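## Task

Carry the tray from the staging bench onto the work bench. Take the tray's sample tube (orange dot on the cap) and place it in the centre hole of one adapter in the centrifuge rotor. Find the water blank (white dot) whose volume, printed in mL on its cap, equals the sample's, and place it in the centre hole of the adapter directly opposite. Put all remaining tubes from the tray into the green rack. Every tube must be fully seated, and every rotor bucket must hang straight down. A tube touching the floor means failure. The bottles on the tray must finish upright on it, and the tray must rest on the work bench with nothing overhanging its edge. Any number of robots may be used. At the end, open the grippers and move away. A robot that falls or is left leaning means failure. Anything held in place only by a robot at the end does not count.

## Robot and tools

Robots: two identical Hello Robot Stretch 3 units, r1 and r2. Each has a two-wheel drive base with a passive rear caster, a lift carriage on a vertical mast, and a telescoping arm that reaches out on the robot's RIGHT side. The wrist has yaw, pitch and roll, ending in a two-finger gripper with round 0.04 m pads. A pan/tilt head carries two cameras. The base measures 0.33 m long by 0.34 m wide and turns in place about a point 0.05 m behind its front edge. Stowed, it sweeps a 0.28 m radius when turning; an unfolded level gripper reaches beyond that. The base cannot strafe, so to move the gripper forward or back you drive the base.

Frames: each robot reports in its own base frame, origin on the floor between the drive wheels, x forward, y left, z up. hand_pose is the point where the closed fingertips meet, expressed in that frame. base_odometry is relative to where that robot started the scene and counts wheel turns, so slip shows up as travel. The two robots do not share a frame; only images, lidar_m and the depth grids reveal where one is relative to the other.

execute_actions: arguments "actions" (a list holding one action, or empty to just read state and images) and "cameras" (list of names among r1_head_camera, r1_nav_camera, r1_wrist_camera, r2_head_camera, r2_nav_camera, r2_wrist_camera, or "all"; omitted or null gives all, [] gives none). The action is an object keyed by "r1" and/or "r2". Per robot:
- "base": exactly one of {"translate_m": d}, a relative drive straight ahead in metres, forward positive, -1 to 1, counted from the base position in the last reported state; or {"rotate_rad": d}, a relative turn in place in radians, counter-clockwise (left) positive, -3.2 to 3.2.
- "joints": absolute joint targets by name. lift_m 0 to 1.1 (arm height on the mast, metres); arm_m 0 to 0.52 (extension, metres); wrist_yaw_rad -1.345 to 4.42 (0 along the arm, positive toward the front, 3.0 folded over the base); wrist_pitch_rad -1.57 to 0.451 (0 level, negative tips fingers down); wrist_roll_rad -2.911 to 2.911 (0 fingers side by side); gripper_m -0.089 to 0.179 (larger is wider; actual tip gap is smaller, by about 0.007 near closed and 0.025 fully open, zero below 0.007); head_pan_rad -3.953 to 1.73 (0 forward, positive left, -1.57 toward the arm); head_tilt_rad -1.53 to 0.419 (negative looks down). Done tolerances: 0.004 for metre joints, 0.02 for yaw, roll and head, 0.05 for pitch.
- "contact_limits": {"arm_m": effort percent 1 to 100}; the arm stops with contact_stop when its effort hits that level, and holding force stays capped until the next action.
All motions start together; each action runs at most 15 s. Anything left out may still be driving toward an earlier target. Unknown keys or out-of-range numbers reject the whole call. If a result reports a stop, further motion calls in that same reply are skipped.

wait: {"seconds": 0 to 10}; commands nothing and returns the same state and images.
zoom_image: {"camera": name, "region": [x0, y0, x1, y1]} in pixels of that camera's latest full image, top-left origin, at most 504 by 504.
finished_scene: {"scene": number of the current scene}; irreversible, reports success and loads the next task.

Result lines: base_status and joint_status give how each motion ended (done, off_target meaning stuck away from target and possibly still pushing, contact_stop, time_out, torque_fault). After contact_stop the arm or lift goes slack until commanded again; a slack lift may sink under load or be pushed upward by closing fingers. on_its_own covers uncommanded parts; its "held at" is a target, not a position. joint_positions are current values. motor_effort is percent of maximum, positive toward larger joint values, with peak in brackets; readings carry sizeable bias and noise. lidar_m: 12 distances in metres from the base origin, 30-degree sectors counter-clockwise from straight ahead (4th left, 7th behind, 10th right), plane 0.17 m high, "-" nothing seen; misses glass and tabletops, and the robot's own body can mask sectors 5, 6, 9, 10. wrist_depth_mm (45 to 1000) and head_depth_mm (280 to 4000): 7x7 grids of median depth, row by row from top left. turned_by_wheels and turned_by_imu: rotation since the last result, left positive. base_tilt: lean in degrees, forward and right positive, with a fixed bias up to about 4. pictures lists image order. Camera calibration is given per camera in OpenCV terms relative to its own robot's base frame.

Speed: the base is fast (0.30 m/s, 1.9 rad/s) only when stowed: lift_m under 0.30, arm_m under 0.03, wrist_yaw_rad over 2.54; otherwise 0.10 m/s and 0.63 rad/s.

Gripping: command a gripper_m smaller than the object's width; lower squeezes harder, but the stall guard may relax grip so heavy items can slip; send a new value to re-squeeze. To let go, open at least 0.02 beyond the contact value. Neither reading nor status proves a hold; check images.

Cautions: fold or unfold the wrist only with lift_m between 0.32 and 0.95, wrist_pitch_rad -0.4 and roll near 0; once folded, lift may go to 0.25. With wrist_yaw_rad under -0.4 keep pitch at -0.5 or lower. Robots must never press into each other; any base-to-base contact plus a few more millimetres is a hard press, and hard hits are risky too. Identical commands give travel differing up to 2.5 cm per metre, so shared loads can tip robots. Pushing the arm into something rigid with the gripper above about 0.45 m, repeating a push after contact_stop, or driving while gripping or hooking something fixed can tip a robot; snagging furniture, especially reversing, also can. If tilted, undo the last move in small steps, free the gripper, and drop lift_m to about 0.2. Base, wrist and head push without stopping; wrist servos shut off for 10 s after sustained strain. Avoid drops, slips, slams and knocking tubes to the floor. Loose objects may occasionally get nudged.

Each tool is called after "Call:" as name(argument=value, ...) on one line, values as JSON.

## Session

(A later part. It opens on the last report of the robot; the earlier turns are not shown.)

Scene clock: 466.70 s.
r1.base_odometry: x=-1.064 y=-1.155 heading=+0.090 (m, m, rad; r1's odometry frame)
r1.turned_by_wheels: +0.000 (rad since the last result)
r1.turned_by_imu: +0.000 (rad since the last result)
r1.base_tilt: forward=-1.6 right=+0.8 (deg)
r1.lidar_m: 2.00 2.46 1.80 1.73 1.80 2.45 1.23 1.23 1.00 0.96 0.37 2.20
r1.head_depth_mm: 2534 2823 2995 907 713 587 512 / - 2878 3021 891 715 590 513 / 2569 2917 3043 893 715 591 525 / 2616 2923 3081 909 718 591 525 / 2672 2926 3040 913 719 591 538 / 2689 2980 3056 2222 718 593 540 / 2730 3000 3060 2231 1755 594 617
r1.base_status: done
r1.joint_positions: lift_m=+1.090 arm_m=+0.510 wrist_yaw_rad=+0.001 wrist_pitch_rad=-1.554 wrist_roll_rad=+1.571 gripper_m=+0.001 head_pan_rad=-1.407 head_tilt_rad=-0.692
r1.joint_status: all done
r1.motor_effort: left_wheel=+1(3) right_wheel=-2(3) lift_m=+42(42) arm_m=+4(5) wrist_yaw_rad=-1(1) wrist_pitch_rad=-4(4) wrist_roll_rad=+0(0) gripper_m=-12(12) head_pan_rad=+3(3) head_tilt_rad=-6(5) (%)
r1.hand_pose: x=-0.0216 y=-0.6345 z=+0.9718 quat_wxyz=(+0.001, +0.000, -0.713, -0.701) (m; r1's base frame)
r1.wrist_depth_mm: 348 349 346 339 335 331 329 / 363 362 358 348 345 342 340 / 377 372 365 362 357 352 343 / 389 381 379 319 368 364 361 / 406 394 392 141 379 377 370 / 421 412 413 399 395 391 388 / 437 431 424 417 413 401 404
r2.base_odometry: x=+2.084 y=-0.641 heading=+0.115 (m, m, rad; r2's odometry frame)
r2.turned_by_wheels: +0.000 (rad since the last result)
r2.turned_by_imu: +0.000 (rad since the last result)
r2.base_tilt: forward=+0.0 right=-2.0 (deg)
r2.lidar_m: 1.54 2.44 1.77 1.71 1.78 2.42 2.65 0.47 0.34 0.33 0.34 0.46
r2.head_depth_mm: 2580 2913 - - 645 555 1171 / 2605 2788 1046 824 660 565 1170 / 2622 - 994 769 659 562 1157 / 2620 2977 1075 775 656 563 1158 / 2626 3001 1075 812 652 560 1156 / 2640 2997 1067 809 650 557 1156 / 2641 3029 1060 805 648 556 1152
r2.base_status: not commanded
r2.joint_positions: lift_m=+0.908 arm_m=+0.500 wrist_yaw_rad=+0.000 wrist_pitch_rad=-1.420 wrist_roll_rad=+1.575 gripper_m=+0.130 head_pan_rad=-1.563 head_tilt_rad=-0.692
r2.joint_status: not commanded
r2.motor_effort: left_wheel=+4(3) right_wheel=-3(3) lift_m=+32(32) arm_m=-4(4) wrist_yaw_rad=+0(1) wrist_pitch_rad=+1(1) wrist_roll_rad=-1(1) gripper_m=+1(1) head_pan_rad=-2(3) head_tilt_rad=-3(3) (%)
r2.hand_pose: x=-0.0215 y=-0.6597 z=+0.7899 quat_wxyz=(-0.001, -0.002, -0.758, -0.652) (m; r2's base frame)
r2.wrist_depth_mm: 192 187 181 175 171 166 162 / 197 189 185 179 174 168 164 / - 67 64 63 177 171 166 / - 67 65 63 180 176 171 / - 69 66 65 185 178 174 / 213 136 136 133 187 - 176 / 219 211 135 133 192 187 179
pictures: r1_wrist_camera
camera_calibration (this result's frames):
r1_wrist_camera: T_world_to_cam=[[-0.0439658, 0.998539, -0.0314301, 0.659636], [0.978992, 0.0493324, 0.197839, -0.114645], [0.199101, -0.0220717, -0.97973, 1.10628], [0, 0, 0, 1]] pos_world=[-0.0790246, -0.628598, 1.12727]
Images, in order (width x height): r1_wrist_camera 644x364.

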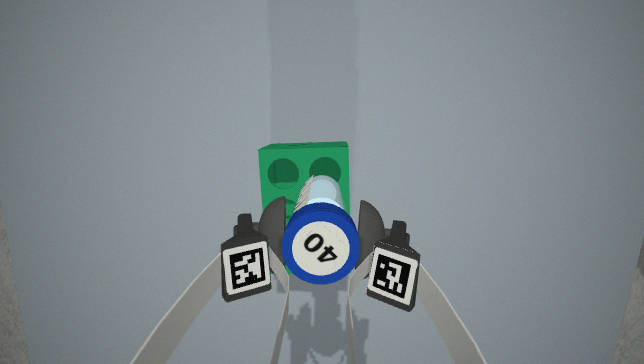

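Matches reference.

Call:
execute_actions(actions=[{"r1":{"joints":{"lift_m":0.988}}}], cameras=["r1_head_camera"])

Call:
execute_actions(actions=[{"r1":{"joints":{"gripper_m":0.06}}}], cameras=[])

Call:
execute_actions(actions=[{"r1":{"joints":{"lift_m":1.04}}}], cameras=["r1_head_camera"])

Call:
execute_actions(actions=[{"r1":{"base":{"translate_m":-0.62},"joints":{"arm_m":0.2,"gripper_m":0.0,"head_pan_rad":-1.7,"lift_m":0.95}}}], cameras=["r1_head_camera","r1_wrist_camera"])

Scene clock: 472.77 s.
r1.base_odometry: x=-1.064 y=-1.155 heading=+0.090 (m, m, rad; r1's odometry frame)
r1.turned_by_wheels: +0.000 (rad since the last result)
r1.turned_by_imu: -0.001 (rad since the last result)
r1.base_tilt: forward=-1.5 right=+0.5 (deg)
r1.lidar_m: 2.01 2.46 1.80 1.73 1.80 2.46 1.23 1.23 0.99 0.96 0.37 2.20
r1.head_depth_mm: 2513 2879 2918 905 713 588 513 / 2527 - 2756 907 713 590 513 / 2600 2862 2880 907 716 590 524 / 2628 2905 3030 912 717 592 525 / 2656 2960 3060 916 717 594 538 / 2688 2980 3062 2239 719 594 539 / 2710 3014 3096 2233 1759 594 617
r1.base_status: not commanded
r1.joint_positions: lift_m=+0.988 arm_m=+0.510 wrist_yaw_rad=+0.001 wrist_pitch_rad=-1.554 wrist_roll_rad=+1.571 gripper_m=+0.001 head_pan_rad=-1.407 head_tilt_rad=-0.692
r1.joint_status: all done
r1.motor_effort: left_wheel=+1(1) right_wheel=-2(2) lift_m=+29(37) arm_m=+4(4) wrist_yaw_rad=-1(0) wrist_pitch_rad=-3(3) wrist_roll_rad=-1(0) gripper_m=-13(13) head_pan_rad=+3(3) head_tilt_rad=-5(5) (%)
r1.hand_pose: x=-0.0216 y=-0.6345 z=+0.8703 quat_wxyz=(+0.001, +0.000, -0.713, -0.701) (m; r1's base frame)
r1.wrist_depth_mm: 253 250 248 245 243 239 237 / 262 259 257 252 249 247 246 / 271 268 266 262 259 254 251 / 281 278 269 208 267 263 259 / 292 287 281 140 275 272 271 / 302 297 291 225 283 282 277 / 314 310 306 298 297 292 286
r2.base_odometry: x=+2.084 y=-0.641 heading=+0.115 (m, m, rad; r2's odometry frame)
r2.turned_by_wheels: +0.000 (rad since the last result)
r2.turned_by_imu: +0.000 (rad since the last result)
r2.base_tilt: forward=-0.1 right=-2.0 (deg)
r2.lidar_m: 1.54 2.43 1.78 1.71 1.78 2.43 2.64 0.47 0.34 0.33 0.34 0.46
r2.head_depth_mm: 2586 2976 - - 645 554 1175 / 2581 2790 1043 823 660 565 1164 / 2630 - 995 767 659 563 1162 / 2643 2978 1076 774 654 563 1162 / 2639 3020 1071 811 653 558 1152 / 2645 3006 1066 811 652 558 1152 / 2639 2985 1059 802 648 556 1153
r2.base_status: not commanded
r2.joint_positions: lift_m=+0.908 arm_m=+0.500 wrist_yaw_rad=+0.000 wrist_pitch_rad=-1.420 wrist_roll_rad=+1.575 gripper_m=+0.130 head_pan_rad=-1.563 head_tilt_rad=-0.692
r2.joint_status: not commanded
r2.motor_effort: left_wheel=+3(4) right_wheel=-3(2) lift_m=+32(32) arm_m=-4(4) wrist_yaw_rad=+1(0) wrist_pitch_rad=+1(1) wrist_roll_rad=-1(1) gripper_m=+1(1) head_pan_rad=-2(3) head_tilt_rad=-4(2) (%)
r2.hand_pose: x=-0.0215 y=-0.6597 z=+0.7899 quat_wxyz=(-0.001, -0.002, -0.758, -0.652) (m; r2's base frame)
r2.wrist_depth_mm: 191 188 181 176 172 165 161 / 197 192 185 180 173 169 164 / - 67 64 63 176 172 167 / - 67 65 63 180 175 170 / - 69 66 65 184 177 173 / 214 136 136 133 188 - 176 / 221 212 135 133 191 187 179
pictures: r1_head_camera (sideways: a quarter turn clockwise sets it upright)
camera_calibration (this result's frames):
r1_head_camera: T_world_to_cam=[[-0.0536378, 0.59485, -0.802045, 1.0655], [0.99414, 0.107303, 0.0130985, -0.0244108], [0.0938532, -0.796642, -0.59712, 0.735985], [0, 0, 0, 1]] pos_world=[0.0123442, -0.0448756, 1.29437]
Images, in order (width x height): r1_head_camera 896x504.

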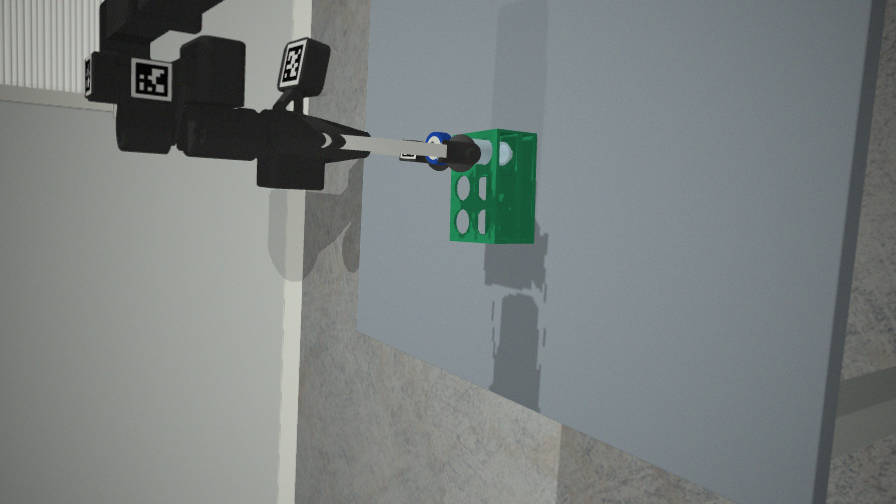

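Scene clock: 473.83 s.
r1.base_odometry: x=-1.064 y=-1.155 heading=+0.090 (m, m, rad; r1's odometry frame)
r1.turned_by_wheels: +0.000 (rad since the last result)
r1.turned_by_imu: +0.000 (rad since the last result)
r1.base_tilt: forward=-1.7 right=+0.7 (deg)
r1.lidar_m: 2.00 2.46 1.80 1.73 1.79 2.46 1.23 1.23 1.00 0.96 0.37 2.20
r1.head_depth_mm: 2522 2860 2950 904 713 589 512 / 2539 - 2745 905 714 590 513 / 2608 2889 2871 908 714 591 526 / 2603 2898 3062 912 716 591 526 / 2633 2982 3044 918 719 592 538 / 2666 2979 3057 2235 721 594 539 / 2696 3013 3075 2233 1761 595 616
r1.base_status: not commanded
r1.joint_positions: lift_m=+0.988 arm_m=+0.510 wrist_yaw_rad=+0.001 wrist_pitch_rad=-1.554 wrist_roll_rad=+1.571 gripper_m=+0.060 head_pan_rad=-1.407 head_tilt_rad=-0.692
r1.joint_status: all done
r1.motor_effort: left_wheel=+1(1) right_wheel=-2(2) lift_m=+29(29) arm_m=+4(5) wrist_yaw_rad=+0(0) wrist_pitch_rad=-3(3) wrist_roll_rad=+0(0) gripper_m=+1(76) head_pan_rad=+2(2) head_tilt_rad=-6(3) (%)
r1.hand_pose: x=-0.0216 y=-0.6345 z=+0.8703 quat_wxyz=(+0.001, +0.000, -0.713, -0.701) (m; r1's base frame)
r1.wrist_depth_mm: 254 252 250 246 243 238 238 / 262 260 257 254 250 247 244 / 271 268 264 262 257 253 252 / 281 276 269 208 267 263 259 / 291 288 279 152 273 274 268 / 302 297 275 227 289 280 277 / 315 307 306 259 295 290 289
r2.base_odometry: x=+2.084 y=-0.641 heading=+0.115 (m, m, rad; r2's odometry frame)
r2.turned_by_wheels: +0.000 (rad since the last result)
r2.turned_by_imu: +0.000 (rad since the last result)
r2.base_tilt: forward=+0.0 right=-2.0 (deg)
r2.lidar_m: 1.53 2.43 1.78 1.71 1.77 2.42 2.65 0.47 0.34 0.33 0.34 0.46
r2.head_depth_mm: 2602 2908 - - 645 553 1168 / 2609 2787 1046 825 661 565 1167 / 2603 - 996 770 657 564 1165 / 2618 2956 1078 772 656 562 1158 / 2656 2973 1070 811 653 560 1156 / 2634 2987 1070 809 652 557 1158 / 2642 2999 1059 804 647 556 1150
r2.base_status: not commanded
r2.joint_positions: lift_m=+0.908 arm_m=+0.500 wrist_yaw_rad=+0.000 wrist_pitch_rad=-1.420 wrist_roll_rad=+1.575 gripper_m=+0.130 head_pan_rad=-1.563 head_tilt_rad=-0.692
r2.joint_status: not commanded
r2.motor_effort: left_wheel=+3(4) right_wheel=-3(3) lift_m=+32(32) arm_m=-4(4) wrist_yaw_rad=+0(1) wrist_pitch_rad=+1(1) wrist_roll_rad=-1(1) gripper_m=+1(1) head_pan_rad=-2(2) head_tilt_rad=-3(3) (%)
r2.hand_pose: x=-0.0215 y=-0.6597 z=+0.7899 quat_wxyz=(-0.001, -0.002, -0.758, -0.652) (m; r2's base frame)
r2.wrist_depth_mm: 192 187 181 175 170 166 161 / 196 191 186 179 174 169 164 / - 67 64 63 177 172 167 / - 67 65 63 180 175 170 / - 69 66 65 182 178 172 / 213 135 136 133 188 - 177 / 221 212 135 133 190 187 177
pictures: none
No camera images: the call's "cameras" was empty. Leave "cameras" out to get every camera's image.

Scene clock: 475.13 s.
r1.base_odometry: x=-1.064 y=-1.155 heading=+0.090 (m, m, rad; r1's odometry frame)
r1.turned_by_wheels: +0.000 (rad since the last result)
r1.turned_by_imu: +0.000 (rad since the last result)
r1.base_tilt: forward=-1.6 right=+0.7 (deg)
r1.lidar_m: 2.01 2.46 1.80 1.73 1.79 2.45 1.23 1.23 1.00 0.96 0.37 2.20
r1.head_depth_mm: 2602 2850 2985 907 711 589 512 / - - 2933 894 713 589 513 / 2607 2849 3019 874 716 590 525 / 2634 2906 3040 912 717 590 525 / 2657 2940 3067 912 717 592 538 / 2669 2982 3072 2233 720 592 538 / 2735 3016 3086 2203 1756 594 617
r1.base_status: not commanded
r1.joint_positions: lift_m=+1.040 arm_m=+0.510 wrist_yaw_rad=+0.001 wrist_pitch_rad=-1.554 wrist_roll_rad=+1.571 gripper_m=+0.060 head_pan_rad=-1.407 head_tilt_rad=-0.692
r1.joint_status: all done
r1.motor_effort: left_wheel=+1(1) right_wheel=-2(2) lift_m=+41(43) arm_m=+5(4) wrist_yaw_rad=-1(1) wrist_pitch_rad=-3(3) wrist_roll_rad=+0(0) gripper_m=+1(0) head_pan_rad=+3(3) head_tilt_rad=-6(6) (%)
r1.hand_pose: x=-0.0216 y=-0.6345 z=+0.9219 quat_wxyz=(+0.001, +0.000, -0.713, -0.701) (m; r1's base frame)
r1.wrist_depth_mm: 304 301 298 293 288 288 284 / 316 308 304 304 298 294 290 / 326 318 316 311 310 304 301 / 337 332 326 257 321 312 310 / 350 344 336 275 328 324 321 / 365 357 355 311 343 339 331 / 377 374 365 362 353 349 344
r2.base_odometry: x=+2.084 y=-0.641 heading=+0.115 (m, m, rad; r2's odometry frame)
r2.turned_by_wheels: +0.000 (rad since the last result)
r2.turned_by_imu: +0.000 (rad since the last result)
r2.base_tilt: forward=-0.1 right=-1.9 (deg)
r2.lidar_m: 1.53 2.43 1.78 1.71 1.77 2.43 2.65 0.47 0.34 0.33 0.34 0.46
r2.head_depth_mm: 2575 2921 - - 646 555 1169 / 2598 2791 1045 821 660 565 1168 / 2619 - 1000 768 658 564 1164 / 2629 2979 1080 772 654 562 1161 / 2630 2944 1069 811 654 560 1159 / 2639 3005 1064 808 651 558 1154 / 2671 2993 1061 803 647 557 1148
r2.base_status: not commanded
r2.joint_positions: lift_m=+0.908 arm_m=+0.500 wrist_yaw_rad=+0.000 wrist_pitch_rad=-1.420 wrist_roll_rad=+1.575 gripper_m=+0.130 head_pan_rad=-1.563 head_tilt_rad=-0.692
r2.joint_status: not commanded
r2.motor_effort: left_wheel=+4(4) right_wheel=-2(2) lift_m=+32(32) arm_m=-4(4) wrist_yaw_rad=+0(0) wrist_pitch_rad=+1(1) wrist_roll_rad=-1(1) gripper_m=+1(1) head_pan_rad=-2(2) head_tilt_rad=-3(3) (%)
r2.hand_pose: x=-0.0215 y=-0.6597 z=+0.7899 quat_wxyz=(-0.001, -0.002, -0.758, -0.652) (m; r2's base frame)
r2.wrist_depth_mm: 193 186 180 174 171 166 162 / 196 190 184 180 174 168 163 / - 67 64 63 176 171 168 / - 67 65 63 180 174 170 / - 69 66 65 184 178 173 / 213 136 136 133 188 - 175 / 220 212 136 134 192 186 179
pictures: r1_head_camera (sideways: a quarter turn clockwise sets it upright)
camera_calibration (this result's frames):
r1_head_camera: T_world_to_cam=[[-0.0536378, 0.59485, -0.802045, 1.0655], [0.99414, 0.107303, 0.0130985, -0.0244108], [0.0938532, -0.796642, -0.59712, 0.735985], [0, 0, 0, 1]] pos_world=[0.0123442, -0.0448756, 1.29437]
Images, in order (width x height): r1_head_camera 896x504.

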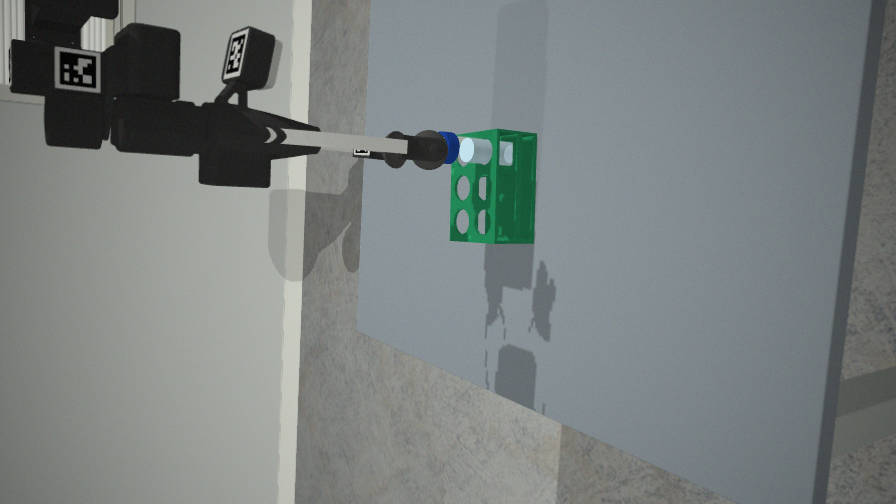

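Scene clock: 482.27 s.
r1.base_odometry: x=-1.682 y=-1.211 heading=+0.090 (m, m, rad; r1's odometry frame)
r1.turned_by_wheels: +0.000 (rad since the last result)
r1.turned_by_imu: +0.004 (rad since the last result)
r1.base_tilt: forward=-1.6 right=+0.7 (deg)
r1.lidar_m: 2.62 2.46 1.80 1.74 1.80 2.47 1.07 0.64 0.99 0.96 0.99 0.88
r1.head_depth_mm: 2802 - - 871 713 588 1151 / 2750 - 1122 904 714 589 1149 / 2679 - - - 715 591 537 / 2623 - - 845 715 576 525 / 2613 2782 - - 697 579 516 / 1181 612 683 953 717 594 515 / 1160 2699 2969 918 719 594 505
r1.base_status: done
r1.joint_positions: lift_m=+1.017 arm_m=+0.200 wrist_yaw_rad=+0.001 wrist_pitch_rad=-1.555 wrist_roll_rad=+1.570 gripper_m=+0.000 head_pan_rad=-1.693 head_tilt_rad=-0.692
r1.joint_status: lift_m contact_stop (moved -0.022 of -0.090); the others done
r1.on_its_own: lift_m is slack since a contact_stop, until your next command for it (your +0.950 is given up)
r1.motor_effort: left_wheel=+0(15) right_wheel=-1(21) lift_m=+35(37) arm_m=-4(9) wrist_yaw_rad=-1(1) wrist_pitch_rad=-3(42) wrist_roll_rad=+0(0) gripper_m=-3(88) head_pan_rad=-3(21) head_tilt_rad=-5(5) (%)
r1.hand_pose: x=-0.0216 y=-0.3251 z=+0.8995 quat_wxyz=(+0.001, +0.000, -0.713, -0.702) (m; r1's base frame)
r1.wrist_depth_mm: 283 280 276 273 951 962 956 / 292 290 286 282 282 - 966 / 302 299 295 290 289 - - / 310 308 306 300 - - - / 323 321 317 - - - - / 339 330 330 325 - - - / 350 342 341 334 - - -
r2.base_odometry: x=+2.084 y=-0.641 heading=+0.115 (m, m, rad; r2's odometry frame)
r2.turned_by_wheels: +0.000 (rad since the last result)
r2.turned_by_imu: +0.000 (rad since the last result)
r2.base_tilt: forward=+0.0 right=-1.9 (deg)
r2.lidar_m: 1.54 2.44 1.78 1.71 1.78 2.43 2.64 0.47 0.34 0.33 0.34 0.46
r2.head_depth_mm: 2613 2921 - - 645 554 1169 / 2607 2780 1046 825 660 565 1168 / 2588 - 996 769 658 563 1163 / 834 2884 1078 771 655 562 1160 / 2622 2988 1076 814 653 559 1154 / 2670 3004 1066 808 650 559 1156 / 2634 3004 1056 802 649 556 1148
r2.base_status: not commanded
r2.joint_positions: lift_m=+0.908 arm_m=+0.500 wrist_yaw_rad=+0.000 wrist_pitch_rad=-1.420 wrist_roll_rad=+1.575 gripper_m=+0.130 head_pan_rad=-1.563 head_tilt_rad=-0.692
r2.joint_status: not commanded
r2.motor_effort: left_wheel=+4(3) right_wheel=-3(2) lift_m=+32(32) arm_m=-4(4) wrist_yaw_rad=+0(1) wrist_pitch_rad=+1(1) wrist_roll_rad=-1(1) gripper_m=+1(1) head_pan_rad=-3(2) head_tilt_rad=-3(3) (%)
r2.hand_pose: x=-0.0215 y=-0.6597 z=+0.7899 quat_wxyz=(-0.001, -0.002, -0.758, -0.652) (m; r2's base frame)
r2.wrist_depth_mm: 192 187 181 174 170 165 161 / 197 191 184 178 173 169 164 / - 67 64 63 176 171 167 / - 67 65 63 180 174 170 / - 69 66 65 185 178 173 / 216 136 136 133 189 - 178 / 220 212 134 134 192 187 179
pictures: r1_head_camera (sideways: a quarter turn clockwise sets it upright), r1_wrist_camera
camera_calibration (this result's frames):
r1_head_camera: T_world_to_cam=[[0.116699, 0.58614, -0.801761, 1.06409], [0.98394, -0.178019, 0.0130716, -0.0243136], [-0.135067, -0.790411, -0.597501, 0.737877], [0, 0, 0, 1]] pos_world=[-0.000591664, -0.0448075, 1.29435]
r1_wrist_camera: T_world_to_cam=[[-0.0441204, 0.998547, -0.0309363, 0.347953], [0.978985, 0.049386, 0.197861, -0.115591], [0.199101, -0.0215565, -0.979742, 1.04238], [0, 0, 0, 1]] pos_world=[-0.0790252, -0.319268, 1.0549]
Images, in order (width x height): r1_head_camera 896x504, r1_wrist_camera 644x364.

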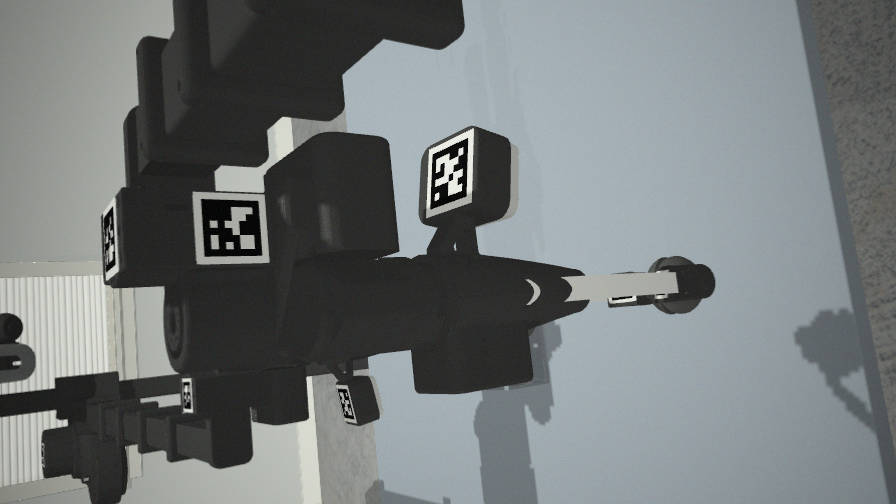

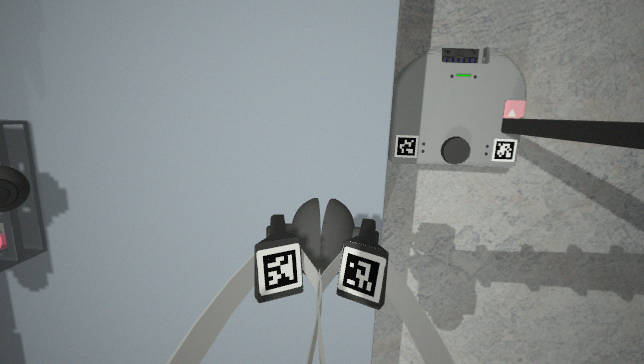

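Bumped the tube on the way; check.

Call:
execute_actions(actions=[{"r1":{"joints":{"lift_m":0.95,"arm_m":0.33,"head_pan_rad":-0.9}}}], cameras=["r1_head_camera","r1_wrist_camera"])

Scene clock: 485.93 s.
r1.base_odometry: x=-1.682 y=-1.211 heading=+0.090 (m, m, rad; r1's odometry frame)
r1.turned_by_wheels: +0.000 (rad since the last result)
r1.turned_by_imu: +0.000 (rad since the last result)
r1.base_tilt: forward=-1.7 right=+0.6 (deg)
r1.lidar_m: 2.61 2.46 1.80 1.73 1.80 2.46 1.07 0.64 1.00 0.96 1.00 0.88
r1.head_depth_mm: 2668 2919 2996 904 711 589 502 / 2838 3101 3031 908 716 589 513 / 3001 3319 3035 909 715 591 1150 / 3227 3594 1244 912 718 592 1223 / 3426 3883 1253 914 718 625 1223 / 3699 - 3073 916 723 1376 1239 / - - 3075 915 744 1445 1232
r1.base_status: not commanded
r1.joint_positions: lift_m=+0.950 arm_m=+0.330 wrist_yaw_rad=+0.001 wrist_pitch_rad=-1.555 wrist_roll_rad=+1.570 gripper_m=+0.000 head_pan_rad=-0.907 head_tilt_rad=-0.692
r1.joint_status: all done
r1.motor_effort: left_wheel=+0(0) right_wheel=-1(0) lift_m=+29(29) arm_m=+4(5) wrist_yaw_rad=-1(1) wrist_pitch_rad=-3(3) wrist_roll_rad=+0(0) gripper_m=-2(3) head_pan_rad=+4(33) head_tilt_rad=-4(5) (%)
r1.hand_pose: x=-0.0216 y=-0.4543 z=+0.8323 quat_wxyz=(+0.001, +0.000, -0.712, -0.702) (m; r1's base frame)
r1.wrist_depth_mm: 218 215 214 210 208 205 205 / 224 221 220 216 214 213 212 / 212 228 227 224 222 218 218 / 198 236 234 232 228 226 955 / 179 243 243 - 236 234 988 / 190 251 252 252 243 240 - / 221 267 263 258 253 251 -
r2.base_odometry: x=+2.084 y=-0.641 heading=+0.115 (m, m, rad; r2's odometry frame)
r2.turned_by_wheels: +0.000 (rad since the last result)
r2.turned_by_imu: +0.000 (rad since the last result)
r2.base_tilt: forward=+0.0 right=-1.9 (deg)
r2.lidar_m: 1.53 2.44 1.78 1.71 1.78 2.43 2.65 0.47 0.34 0.33 0.34 0.46
r2.head_depth_mm: 2586 2929 - - 646 554 1173 / 2636 2788 1047 823 661 566 1167 / 2577 - 992 770 657 562 1166 / 719 810 1074 773 655 561 1164 / 2618 2964 1076 810 652 560 1159 / 2624 3009 1064 807 650 557 1156 / 2650 2995 1059 804 648 557 1149
r2.base_status: not commanded
r2.joint_positions: lift_m=+0.908 arm_m=+0.500 wrist_yaw_rad=+0.000 wrist_pitch_rad=-1.420 wrist_roll_rad=+1.575 gripper_m=+0.130 head_pan_rad=-1.563 head_tilt_rad=-0.692
r2.joint_status: not commanded
r2.motor_effort: left_wheel=+3(3) right_wheel=-3(2) lift_m=+32(32) arm_m=-4(4) wrist_yaw_rad=+1(0) wrist_pitch_rad=+1(1) wrist_roll_rad=-1(1) gripper_m=+1(1) head_pan_rad=-2(2) head_tilt_rad=-4(3) (%)
r2.hand_pose: x=-0.0215 y=-0.6597 z=+0.7899 quat_wxyz=(-0.001, -0.002, -0.758, -0.652) (m; r2's base frame)
r2.wrist_depth_mm: 191 187 181 175 171 166 162 / 195 190 185 180 174 169 164 / - 67 64 63 177 172 168 / - 67 65 63 179 175 169 / - 69 66 65 184 178 172 / 214 135 136 133 187 - 176 / 218 211 134 134 192 187 179
pictures: r1_head_camera (sideways: a quarter turn clockwise sets it upright), r1_wrist_camera
camera_calibration (this result's frames):
r1_head_camera: T_world_to_cam=[[-0.332345, 0.496715, -0.801761, 1.06683], [0.821171, 0.570532, 0.0130716, -0.0233207], [0.463924, -0.654039, -0.597501, 0.734223], [0, 0, 0, 1]] pos_world=[0.0330812, -0.0363937, 1.29435]
r1_wrist_camera: T_world_to_cam=[[-0.0441168, 0.998555, -0.0306952, 0.474719], [0.978985, 0.0493347, 0.197872, -0.0959617], [0.199101, -0.0213206, -0.979747, 0.973945], [0, 0, 0, 1]] pos_world=[-0.0790251, -0.448533, 0.98778]
Images, in order (width x height): r1_head_camera 896x504, r1_wrist_camera 644x364.

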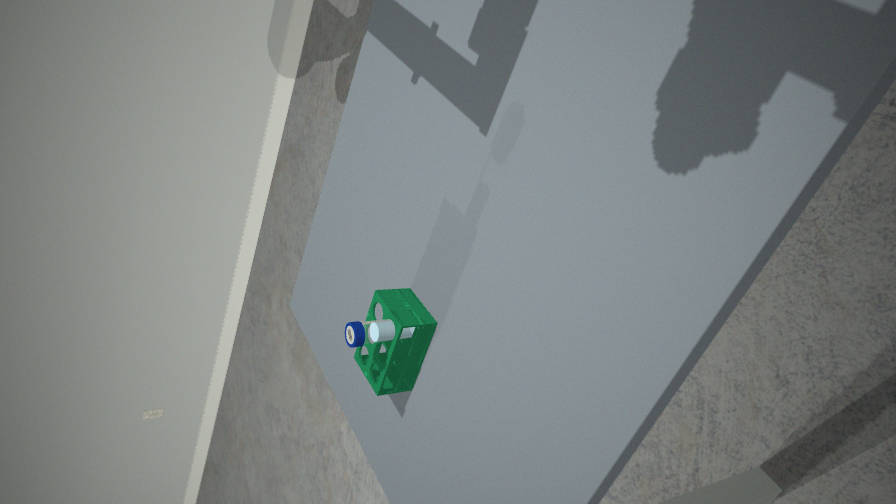

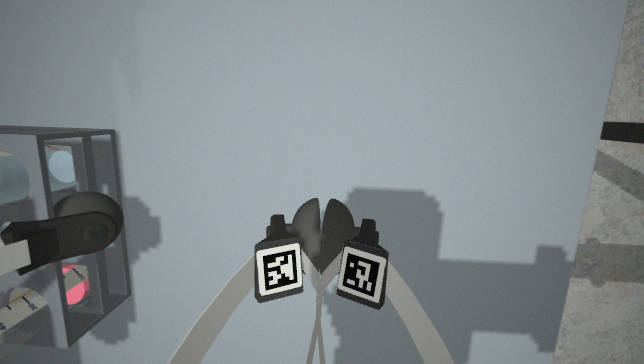

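Call:
execute_actions(actions=[{"r1":{"base":{"translate_m":-0.045},"joints":{"arm_m":0.05,"wrist_pitch_rad":-0.3,"lift_m":0.85,"head_pan_rad":-1.57}}}], cameras=[])

Call:
execute_actions(actions=[{"r1":{"joints":{"arm_m":0.14,"lift_m":0.755}}}], cameras=["r1_head_camera","r1_wrist_camera"])

Scene clock: 499.27 s.
r1.base_odometry: x=-1.727 y=-1.215 heading=+0.090 (m, m, rad; r1's odometry frame)
r1.turned_by_wheels: +0.000 (rad since the last result)
r1.turned_by_imu: -0.001 (rad since the last result)
r1.base_tilt: forward=-1.8 right=+0.5 (deg)
r1.lidar_m: 2.67 2.45 1.81 1.74 1.80 2.47 1.07 0.60 0.99 0.96 1.00 0.92
r1.head_depth_mm: 2629 2899 3030 903 713 - - / 2615 2895 3032 910 724 - - / 2620 2890 3033 907 714 - - / 2599 2865 2901 817 728 - 513 / 1197 805 684 768 717 593 526 / 2483 803 2911 915 719 591 526 / 2612 2841 3037 919 722 594 517
r1.base_status: done
r1.joint_positions: lift_m=+0.850 arm_m=+0.050 wrist_yaw_rad=+0.001 wrist_pitch_rad=-0.319 wrist_roll_rad=+1.570 gripper_m=+0.000 head_pan_rad=-1.563 head_tilt_rad=-0.692
r1.joint_status: all done
r1.motor_effort: left_wheel=+0(4) right_wheel=-2(4) lift_m=+29(31) arm_m=-4(4) wrist_yaw_rad=+0(1) wrist_pitch_rad=+9(13) wrist_roll_rad=+0(0) gripper_m=-2(4) head_pan_rad=-3(30) head_tilt_rad=-5(5) (%)
r1.hand_pose: x=-0.0211 y=-0.4310 z=+0.8855 quat_wxyz=(+0.001, +0.001, -0.987, -0.159) (m; r1's base frame)
r1.wrist_depth_mm: - - - 595 307 206 156 / - - - 591 310 209 158 / - - - 605 311 210 158 / - 916 463 417 315 211 158 / 335 368 382 - 304 212 159 / 341 - - 715 295 212 159 / - - - 549 343 212 159
r2.base_odometry: x=+2.084 y=-0.641 heading=+0.115 (m, m, rad; r2's odometry frame)
r2.turned_by_wheels: +0.000 (rad since the last result)
r2.turned_by_imu: +0.000 (rad since the last result)
r2.base_tilt: forward=+0.1 right=-2.0 (deg)
r2.lidar_m: 1.53 2.44 1.77 1.71 1.77 2.43 2.65 0.46 0.34 0.33 0.34 0.46
r2.head_depth_mm: 2575 2931 - - 645 554 1167 / 2605 2790 1046 823 661 565 1166 / 2598 - 996 772 659 563 1163 / 2492 1006 992 751 656 562 1159 / 1171 2979 1071 812 653 560 1157 / 2658 2982 1064 808 648 557 1152 / 2671 3021 1058 803 650 556 1150
r2.base_status: not commanded
r2.joint_positions: lift_m=+0.908 arm_m=+0.500 wrist_yaw_rad=+0.000 wrist_pitch_rad=-1.421 wrist_roll_rad=+1.574 gripper_m=+0.130 head_pan_rad=-1.563 head_tilt_rad=-0.692
r2.joint_status: not commanded
r2.motor_effort: left_wheel=+4(4) right_wheel=-2(3) lift_m=+32(32) arm_m=-4(4) wrist_yaw_rad=+0(0) wrist_pitch_rad=+1(2) wrist_roll_rad=-1(1) gripper_m=+0(0) head_pan_rad=-2(2) head_tilt_rad=-2(3) (%)
r2.hand_pose: x=-0.0215 y=-0.6594 z=+0.7899 quat_wxyz=(-0.001, -0.001, -0.758, -0.653) (m; r2's base frame)
r2.wrist_depth_mm: 192 188 180 176 171 167 162 / 196 190 185 179 174 169 164 / 202 195 189 63 176 172 166 / 205 71 66 64 178 174 169 / 210 69 68 65 162 178 172 / 213 71 134 132 128 - 176 / 218 210 206 134 160 187 179
pictures: none
No camera images: the call's "cameras" was empty. Leave "cameras" out to get every camera's image.

Scene clock: 501.17 s.
r1.base_odometry: x=-1.727 y=-1.215 heading=+0.090 (m, m, rad; r1's odometry frame)
r1.turned_by_wheels: +0.000 (rad since the last result)
r1.turned_by_imu: +0.000 (rad since the last result)
r1.base_tilt: forward=-1.6 right=+0.4 (deg)
r1.lidar_m: 2.67 2.45 1.80 1.73 1.80 2.47 1.07 0.60 0.99 0.96 1.00 0.92
r1.head_depth_mm: 2649 2902 3011 903 712 611 - / 2623 2913 3030 905 736 - 1150 / 2585 2871 3039 911 735 - 513 / 2580 2865 2901 814 733 - 525 / 1195 805 683 767 720 592 526 / 2484 808 2914 914 720 594 527 / 2582 2850 3024 917 720 595 517
r1.base_status: not commanded
r1.joint_positions: lift_m=+0.755 arm_m=+0.140 wrist_yaw_rad=+0.001 wrist_pitch_rad=-0.318 wrist_roll_rad=+1.570 gripper_m=+0.000 head_pan_rad=-1.563 head_tilt_rad=-0.692
r1.joint_status: all done
r1.motor_effort: left_wheel=+0(0) right_wheel=-1(1) lift_m=+29(31) arm_m=+4(5) wrist_yaw_rad=-1(1) wrist_pitch_rad=+9(10) wrist_roll_rad=+0(0) gripper_m=-3(4) head_pan_rad=-2(3) head_tilt_rad=-5(5) (%)
r1.hand_pose: x=-0.0211 y=-0.5204 z=+0.7906 quat_wxyz=(+0.001, +0.001, -0.987, -0.159) (m; r1's base frame)
r1.wrist_depth_mm: - - - 266 139 94 71 / - - - 268 139 94 71 / - - - 274 140 95 72 / 931 945 301 273 141 95 72 / 262 281 390 - 138 95 72 / 287 310 267 274 133 96 72 / - - - 249 155 96 72
r2.base_odometry: x=+2.084 y=-0.641 heading=+0.115 (m, m, rad; r2's odometry frame)
r2.turned_by_wheels: +0.000 (rad since the last result)
r2.turned_by_imu: +0.000 (rad since the last result)
r2.base_tilt: forward=+0.0 right=-2.0 (deg)
r2.lidar_m: 1.54 2.44 1.77 1.71 1.78 2.42 2.64 0.47 0.34 0.33 0.34 0.46
r2.head_depth_mm: 2596 2948 - - 645 554 1171 / 2625 2793 1046 825 660 566 1172 / 2611 - 997 772 660 563 1167 / 2523 1135 979 753 655 562 1162 / 2539 1235 1024 813 653 560 1158 / 2613 3006 1067 808 650 557 1155 / 2657 3016 1058 804 648 557 1152
r2.base_status: not commanded
r2.joint_positions: lift_m=+0.908 arm_m=+0.500 wrist_yaw_rad=+0.000 wrist_pitch_rad=-1.421 wrist_roll_rad=+1.574 gripper_m=+0.130 head_pan_rad=-1.563 head_tilt_rad=-0.692
r2.joint_status: not commanded
r2.motor_effort: left_wheel=+3(3) right_wheel=-2(2) lift_m=+32(32) arm_m=-4(4) wrist_yaw_rad=+0(0) wrist_pitch_rad=+1(1) wrist_roll_rad=-1(1) gripper_m=+0(0) head_pan_rad=-2(2) head_tilt_rad=-3(2) (%)
r2.hand_pose: x=-0.0215 y=-0.6594 z=+0.7899 quat_wxyz=(-0.001, -0.001, -0.758, -0.653) (m; r2's base frame)
r2.wrist_depth_mm: 192 187 181 174 171 164 161 / 196 191 186 179 174 168 164 / 202 195 188 63 176 171 168 / 204 71 66 63 178 175 171 / 210 69 68 65 163 177 173 / 214 71 134 132 127 - 178 / 177 211 203 134 160 186 178
pictures: r1_head_camera (sideways: a quarter turn clockwise sets it upright), r1_wrist_camera
camera_calibration (this result's frames):
r1_head_camera: T_world_to_cam=[[0.039579, 0.596333, -0.801761, 1.06456], [0.998727, -0.0487116, 0.0130715, -0.0244037], [-0.03126, -0.801258, -0.597502, 0.737245], [0, 0, 0, 1]] pos_world=[0.00528487, -0.045297, 1.29435]
r1_wrist_camera: T_world_to_cam=[[-0.0439843, 0.298596, -0.953365, 0.904648], [0.978647, 0.204671, 0.0189529, 0.137398], [0.200786, -0.932175, -0.301223, -0.0788144], [0, 0, 0, 1]] pos_world=[-0.0788487, -0.371715, 0.836115]
Images, in order (width x height): r1_head_camera 896x504, r1_wrist_camera 644x364.

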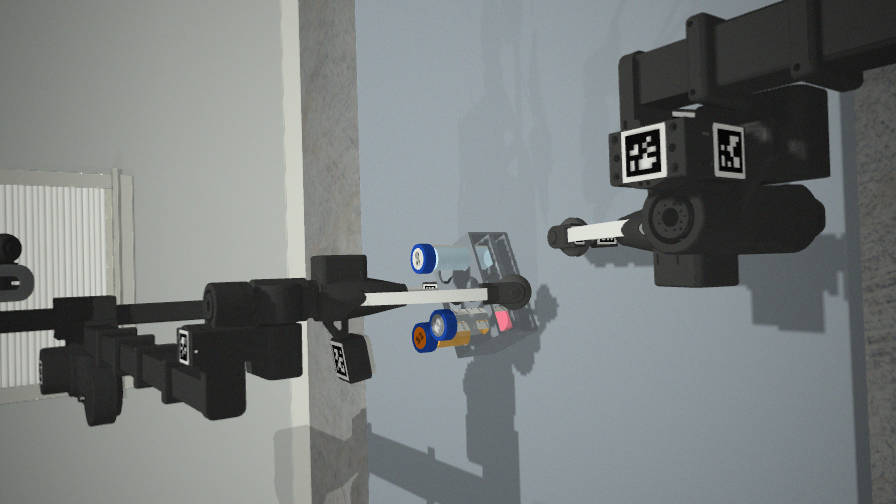

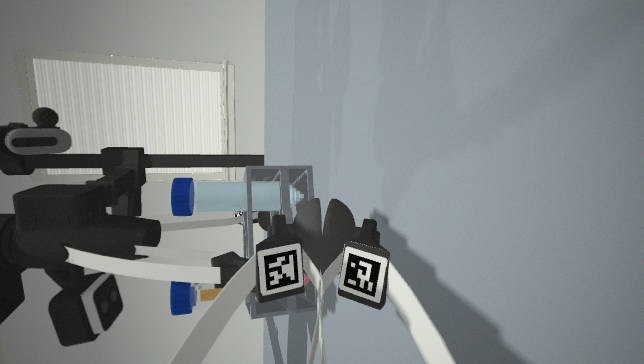

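A disturbance seems to have freed it. Lift r2.

Call:
execute_actions(actions=[{"r2":{"joints":{"lift_m":0.94,"gripper_m":0.15}},"r1":{"joints":{"arm_m":0.1}}}], cameras=["r1_head_camera","r2_wrist_camera"])

Scene clock: 504.43 s.
r1.base_odometry: x=-1.727 y=-1.215 heading=+0.090 (m, m, rad; r1's odometry frame)
r1.turned_by_wheels: +0.000 (rad since the last result)
r1.turned_by_imu: +0.000 (rad since the last result)
r1.base_tilt: forward=-1.6 right=+0.7 (deg)
r1.lidar_m: 2.68 2.46 1.80 1.73 1.80 2.47 1.07 0.60 0.99 0.96 1.00 0.92
r1.head_depth_mm: 2633 2923 3002 903 714 619 - / 2655 2927 3017 906 713 636 - / 2621 2881 3021 911 716 630 - / 2602 2890 2765 814 738 623 525 / 1172 611 677 768 720 593 526 / 1166 622 2934 917 718 593 527 / 2573 2844 3050 916 720 594 517
r1.base_status: not commanded
r1.joint_positions: lift_m=+0.755 arm_m=+0.100 wrist_yaw_rad=+0.001 wrist_pitch_rad=-0.318 wrist_roll_rad=+1.570 gripper_m=+0.000 head_pan_rad=-1.563 head_tilt_rad=-0.692
r1.joint_status: all done
r1.motor_effort: left_wheel=+0(0) right_wheel=-2(1) lift_m=+29(29) arm_m=-4(5) wrist_yaw_rad=+0(0) wrist_pitch_rad=+9(9) wrist_roll_rad=-1(0) gripper_m=-3(2) head_pan_rad=-3(3) head_tilt_rad=-4(6) (%)
r1.hand_pose: x=-0.0211 y=-0.4811 z=+0.7906 quat_wxyz=(+0.001, +0.001, -0.987, -0.159) (m; r1's base frame)
r1.wrist_depth_mm: - - - 268 139 94 71 / - - - 269 140 94 71 / 873 - - 272 141 95 71 / 733 972 338 274 141 95 72 / 292 310 384 - 138 95 72 / 325 - 298 316 134 96 72 / - - - 252 155 96 72
r2.base_odometry: x=+2.084 y=-0.641 heading=+0.115 (m, m, rad; r2's odometry frame)
r2.turned_by_wheels: +0.000 (rad since the last result)
r2.turned_by_imu: +0.000 (rad since the last result)
r2.base_tilt: forward=-0.1 right=-2.0 (deg)
r2.lidar_m: 1.54 2.43 1.77 1.71 1.78 2.42 2.65 0.46 0.34 0.33 0.34 0.46
r2.head_depth_mm: 2630 2859 - 799 664 554 1172 / 2619 - 1046 826 659 566 1165 / 2580 - 1037 769 658 564 1163 / 2540 1129 1006 755 656 561 1160 / 2560 2933 1027 811 654 559 1159 / 2625 3011 1063 807 650 558 1154 / 2656 2989 1061 805 648 556 1151
r2.base_status: not commanded
r2.joint_positions: lift_m=+0.940 arm_m=+0.500 wrist_yaw_rad=+0.000 wrist_pitch_rad=-1.421 wrist_roll_rad=+1.574 gripper_m=+0.150 head_pan_rad=-1.563 head_tilt_rad=-0.692
r2.joint_status: all done
r2.motor_effort: left_wheel=+3(3) right_wheel=-2(2) lift_m=+45(48) arm_m=-4(4) wrist_yaw_rad=+0(0) wrist_pitch_rad=+1(1) wrist_roll_rad=-1(1) gripper_m=+1(76) head_pan_rad=-2(2) head_tilt_rad=-3(4) (%)
r2.hand_pose: x=-0.0215 y=-0.6594 z=+0.8215 quat_wxyz=(-0.001, -0.001, -0.758, -0.653) (m; r2's base frame)
r2.wrist_depth_mm: 224 220 211 206 201 194 190 / 229 224 217 210 204 197 193 / 234 228 223 95 207 202 195 / 240 233 100 96 209 206 198 / 245 236 102 163 212 209 201 / 249 - 234 166 192 - 208 / - 248 241 161 164 218 209
pictures: r1_head_camera (sideways: a quarter turn clockwise sets it upright), r2_wrist_camera
camera_calibration (this result's frames):
r1_head_camera: T_world_to_cam=[[0.039579, 0.596333, -0.801761, 1.06456], [0.998727, -0.0487116, 0.0130715, -0.0244037], [-0.03126, -0.801258, -0.597502, 0.737245], [0, 0, 0, 1]] pos_world=[0.00528487, -0.045297, 1.29435]
r2_wrist_camera: T_world_to_cam=[[0.0116668, 0.992187, -0.124212, 0.757273], [0.991625, 0.00449835, 0.129073, -0.0417066], [0.128623, -0.124677, -0.983825, 0.887777], [0, 0, 0, 1]] pos_world=[-0.0816664, -0.640483, 0.972863]
Images, in order (width x height): r1_head_camera 896x504, r2_wrist_camera 644x364.

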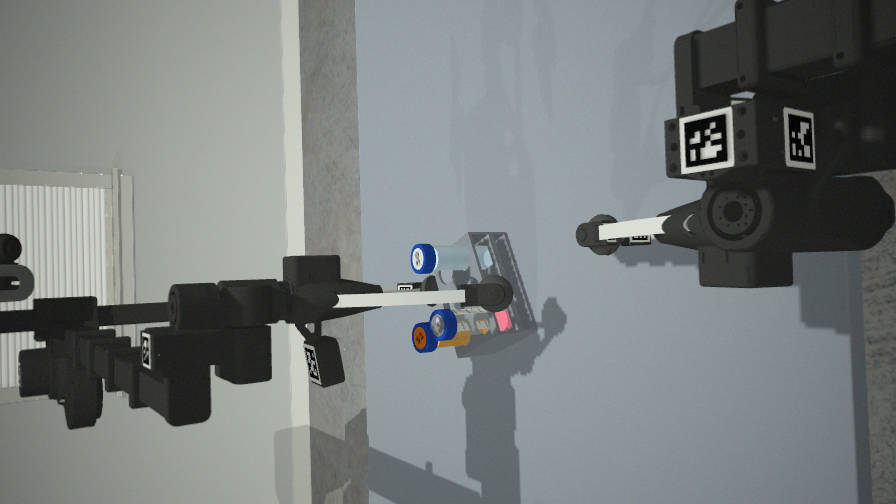

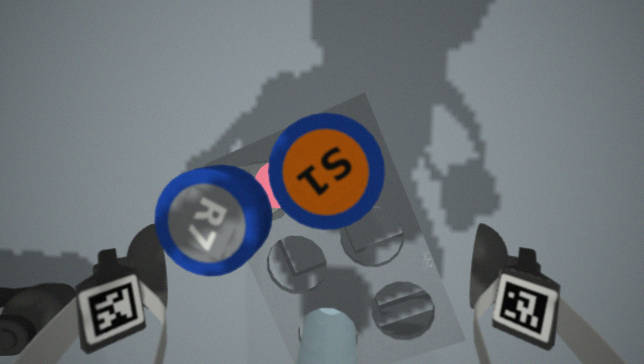

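Call:
execute_actions(actions=[{"r2":{"joints":{"lift_m":1.03}},"r1":{"joints":{"wrist_roll_rad":0,"wrist_pitch_rad":-0.7,"lift_m":0.9,"gripper_m":0.07,"arm_m":0.05}}}], cameras=[])

Call:
execute_actions(actions=[{"r2":{"base":{"translate_m":-0.035},"joints":{"arm_m":0.52,"wrist_pitch_rad":-1.39,"wrist_roll_rad":-0.44,"gripper_m":0.06}}}], cameras=["r2_wrist_camera","r1_wrist_camera"])

Scene clock: 515.37 s.
r1.base_odometry: x=-1.727 y=-1.215 heading=+0.090 (m, m, rad; r1's odometry frame)
r1.turned_by_wheels: +0.000 (rad since the last result)
r1.turned_by_imu: -0.001 (rad since the last result)
r1.base_tilt: forward=-1.6 right=+0.7 (deg)
r1.lidar_m: 2.67 2.45 1.80 1.74 1.80 2.46 1.07 0.60 0.99 0.96 0.99 0.92
r1.head_depth_mm: 2622 2957 3012 905 - - - / 2619 2920 3032 909 - - - / 2597 2917 3022 907 761 - - / 2603 2833 3043 809 763 - 526 / 545 612 2766 771 717 592 527 / 541 2795 3031 916 718 594 527 / 2571 2853 3037 916 720 594 516
r1.base_status: not commanded
r1.joint_positions: lift_m=+0.900 arm_m=+0.050 wrist_yaw_rad=+0.003 wrist_pitch_rad=-0.711 wrist_roll_rad=+0.004 gripper_m=+0.070 head_pan_rad=-1.563 head_tilt_rad=-0.692
r1.joint_status: all done
r1.motor_effort: left_wheel=+0(2) right_wheel=-1(5) lift_m=+41(42) arm_m=-4(8) wrist_yaw_rad=-2(9) wrist_pitch_rad=+5(80) wrist_roll_rad=-2(4) gripper_m=+0(100) head_pan_rad=-3(3) head_tilt_rad=-5(5) (%)
r1.hand_pose: x=-0.0210 y=-0.3738 z=+0.8531 quat_wxyz=(+0.662, +0.247, -0.663, -0.246) (m; r1's base frame)
r1.wrist_depth_mm: 474 483 393 399 496 513 509 / 400 403 389 398 412 415 419 / 344 347 348 354 355 358 361 / 303 302 305 308 311 310 312 / 268 271 277 274 282 277 278 / 241 244 239 245 241 249 250 / 222 222 222 223 225 226 226
r2.base_odometry: x=+2.084 y=-0.641 heading=+0.115 (m, m, rad; r2's odometry frame)
r2.turned_by_wheels: +0.000 (rad since the last result)
r2.turned_by_imu: +0.000 (rad since the last result)
r2.base_tilt: forward=-0.1 right=-1.9 (deg)
r2.lidar_m: 1.53 2.43 1.77 1.71 1.78 2.43 2.65 0.47 0.34 0.33 0.34 0.46
r2.head_depth_mm: - 2938 1101 825 664 553 1175 / 2670 2908 1095 822 661 565 1163 / - 3017 1090 771 657 563 1165 / 1138 997 1033 750 656 562 1155 / 1144 2971 1075 811 653 559 1155 / 2653 2977 1069 805 651 557 1153 / 2635 3001 1057 802 648 557 1150
r2.base_status: not commanded
r2.joint_positions: lift_m=+1.030 arm_m=+0.500 wrist_yaw_rad=+0.000 wrist_pitch_rad=-1.421 wrist_roll_rad=+1.574 gripper_m=+0.150 head_pan_rad=-1.563 head_tilt_rad=-0.692
r2.joint_status: all done
r2.motor_effort: left_wheel=+3(3) right_wheel=-3(2) lift_m=+46(47) arm_m=-4(4) wrist_yaw_rad=+0(1) wrist_pitch_rad=+1(1) wrist_roll_rad=-1(1) gripper_m=+1(1) head_pan_rad=-2(2) head_tilt_rad=-2(4) (%)
r2.hand_pose: x=-0.0215 y=-0.6594 z=+0.9115 quat_wxyz=(-0.001, -0.001, -0.758, -0.653) (m; r2's base frame)
r2.wrist_depth_mm: 319 312 297 293 284 272 269 / 327 316 306 297 290 277 272 / 334 322 313 247 292 285 276 / 342 329 320 189 298 291 280 / 350 335 326 259 299 296 287 / 358 - 331 255 306 - 292 / 366 351 338 329 316 311 299
pictures: none
No camera images: the call's "cameras" was empty. Leave "cameras" out to get every camera's image.

Scene clock: 517.03 s.
r1.base_odometry: x=-1.727 y=-1.215 heading=+0.090 (m, m, rad; r1's odometry frame)
r1.turned_by_wheels: +0.000 (rad since the last result)
r1.turned_by_imu: +0.000 (rad since the last result)
r1.base_tilt: forward=-1.8 right=+0.7 (deg)
r1.lidar_m: 2.67 2.46 1.80 1.74 1.80 2.47 1.07 0.60 0.99 0.96 1.00 0.92
r1.head_depth_mm: 2648 2925 3004 903 - - - / 2628 2917 3021 905 - - - / 2606 2902 3022 909 761 - - / 2607 2872 3026 812 762 - 526 / 1161 590 1080 772 718 592 526 / 522 601 3065 883 721 593 526 / 1062 2837 3039 918 721 594 516
r1.base_status: not commanded
r1.joint_positions: lift_m=+0.900 arm_m=+0.050 wrist_yaw_rad=+0.003 wrist_pitch_rad=-0.711 wrist_roll_rad=+0.004 gripper_m=+0.070 head_pan_rad=-1.563 head_tilt_rad=-0.692
r1.joint_status: not commanded
r1.motor_effort: left_wheel=+0(0) right_wheel=-1(2) lift_m=+41(41) arm_m=-4(4) wrist_yaw_rad=-2(2) wrist_pitch_rad=+5(5) wrist_roll_rad=-1(1) gripper_m=+1(1) head_pan_rad=-2(3) head_tilt_rad=-5(5) (%)
r1.hand_pose: x=-0.0210 y=-0.3738 z=+0.8531 quat_wxyz=(+0.662, +0.247, -0.663, -0.246) (m; r1's base frame)
r1.wrist_depth_mm: 475 479 393 398 496 496 511 / 399 401 392 404 414 414 420 / 343 344 350 352 355 356 362 / 301 302 306 308 310 314 312 / 269 270 276 273 281 278 279 / 243 244 240 246 241 250 250 / 221 221 224 223 225 227 226
r2.base_odometry: x=+2.049 y=-0.645 heading=+0.115 (m, m, rad; r2's odometry frame)
r2.turned_by_wheels: +0.000 (rad since the last result)
r2.turned_by_imu: +0.000 (rad since the last result)
r2.base_tilt: forward=-0.1 right=-2.0 (deg)
r2.lidar_m: 1.54 2.43 1.78 1.71 1.77 2.44 2.62 0.47 0.34 0.33 0.34 0.46
r2.head_depth_mm: - 2945 1099 826 666 553 1172 / 2657 2949 1094 824 660 566 1165 / - 2968 1083 784 658 564 1160 / 2492 1421 1082 762 654 562 1159 / 1136 2950 1069 785 653 560 1159 / 2640 3017 1069 808 651 558 1154 / 2650 3000 1060 804 649 557 1152
r2.base_status: done
r2.joint_positions: lift_m=+1.030 arm_m=+0.520 wrist_yaw_rad=+0.000 wrist_pitch_rad=-1.395 wrist_roll_rad=-0.435 gripper_m=+0.060 head_pan_rad=-1.563 head_tilt_rad=-0.692
r2.joint_status: all done
r2.motor_effort: left_wheel=+4(4) right_wheel=-2(6) lift_m=+45(45) arm_m=+4(4) wrist_yaw_rad=+1(0) wrist_pitch_rad=+3(3) wrist_roll_rad=-1(3) gripper_m=+1(82) head_pan_rad=-3(2) head_tilt_rad=-2(3) (%)
r2.hand_pose: x=-0.0216 y=-0.6857 z=+0.9120 quat_wxyz=(+0.646, +0.542, -0.412, -0.346) (m; r2's base frame)
r2.wrist_depth_mm: 292 303 309 315 326 334 342 / 292 303 307 316 322 332 342 / 290 295 305 312 323 330 339 / 292 297 307 310 325 330 343 / 289 291 246 248 322 333 341 / 291 292 - 250 - 328 337 / 291 295 304 308 316 331 336
pictures: r1_wrist_camera, r2_wrist_camera
camera_calibration (this result's frames):
r1_wrist_camera: T_world_to_cam=[[-0.998995, -0.0400949, 0.0200217, -0.0566229], [-0.0439645, 0.790105, -0.611393, 0.841195], [0.00869452, -0.611658, -0.791074, 0.610221], [0, 0, 0, 1]] pos_world=[-0.0248889, -0.293656, 0.998164]
r2_wrist_camera: T_world_to_cam=[[-0.910021, -0.403161, 0.0965566, -0.3834], [-0.407548, 0.912683, -0.0302307, 0.684628], [-0.0759378, -0.0668621, -0.994868, 1.01885], [0, 0, 0, 1]] pos_world=[0.0074861, -0.711298, 1.07134]
Images, in order (width x height): r1_wrist_camera 644x364, r2_wrist_camera 644x364.

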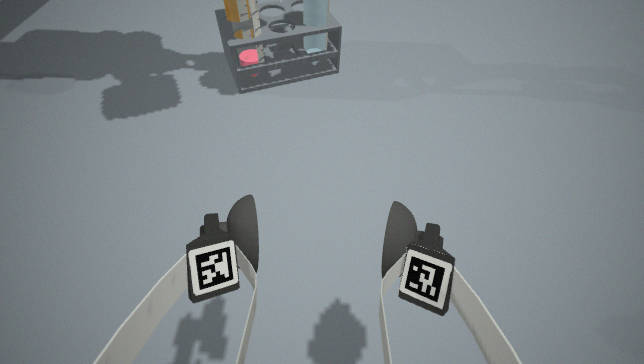

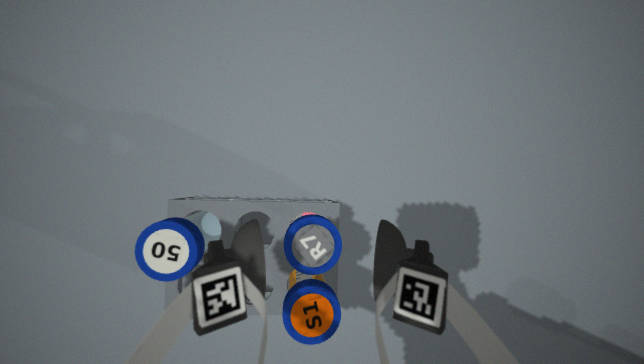

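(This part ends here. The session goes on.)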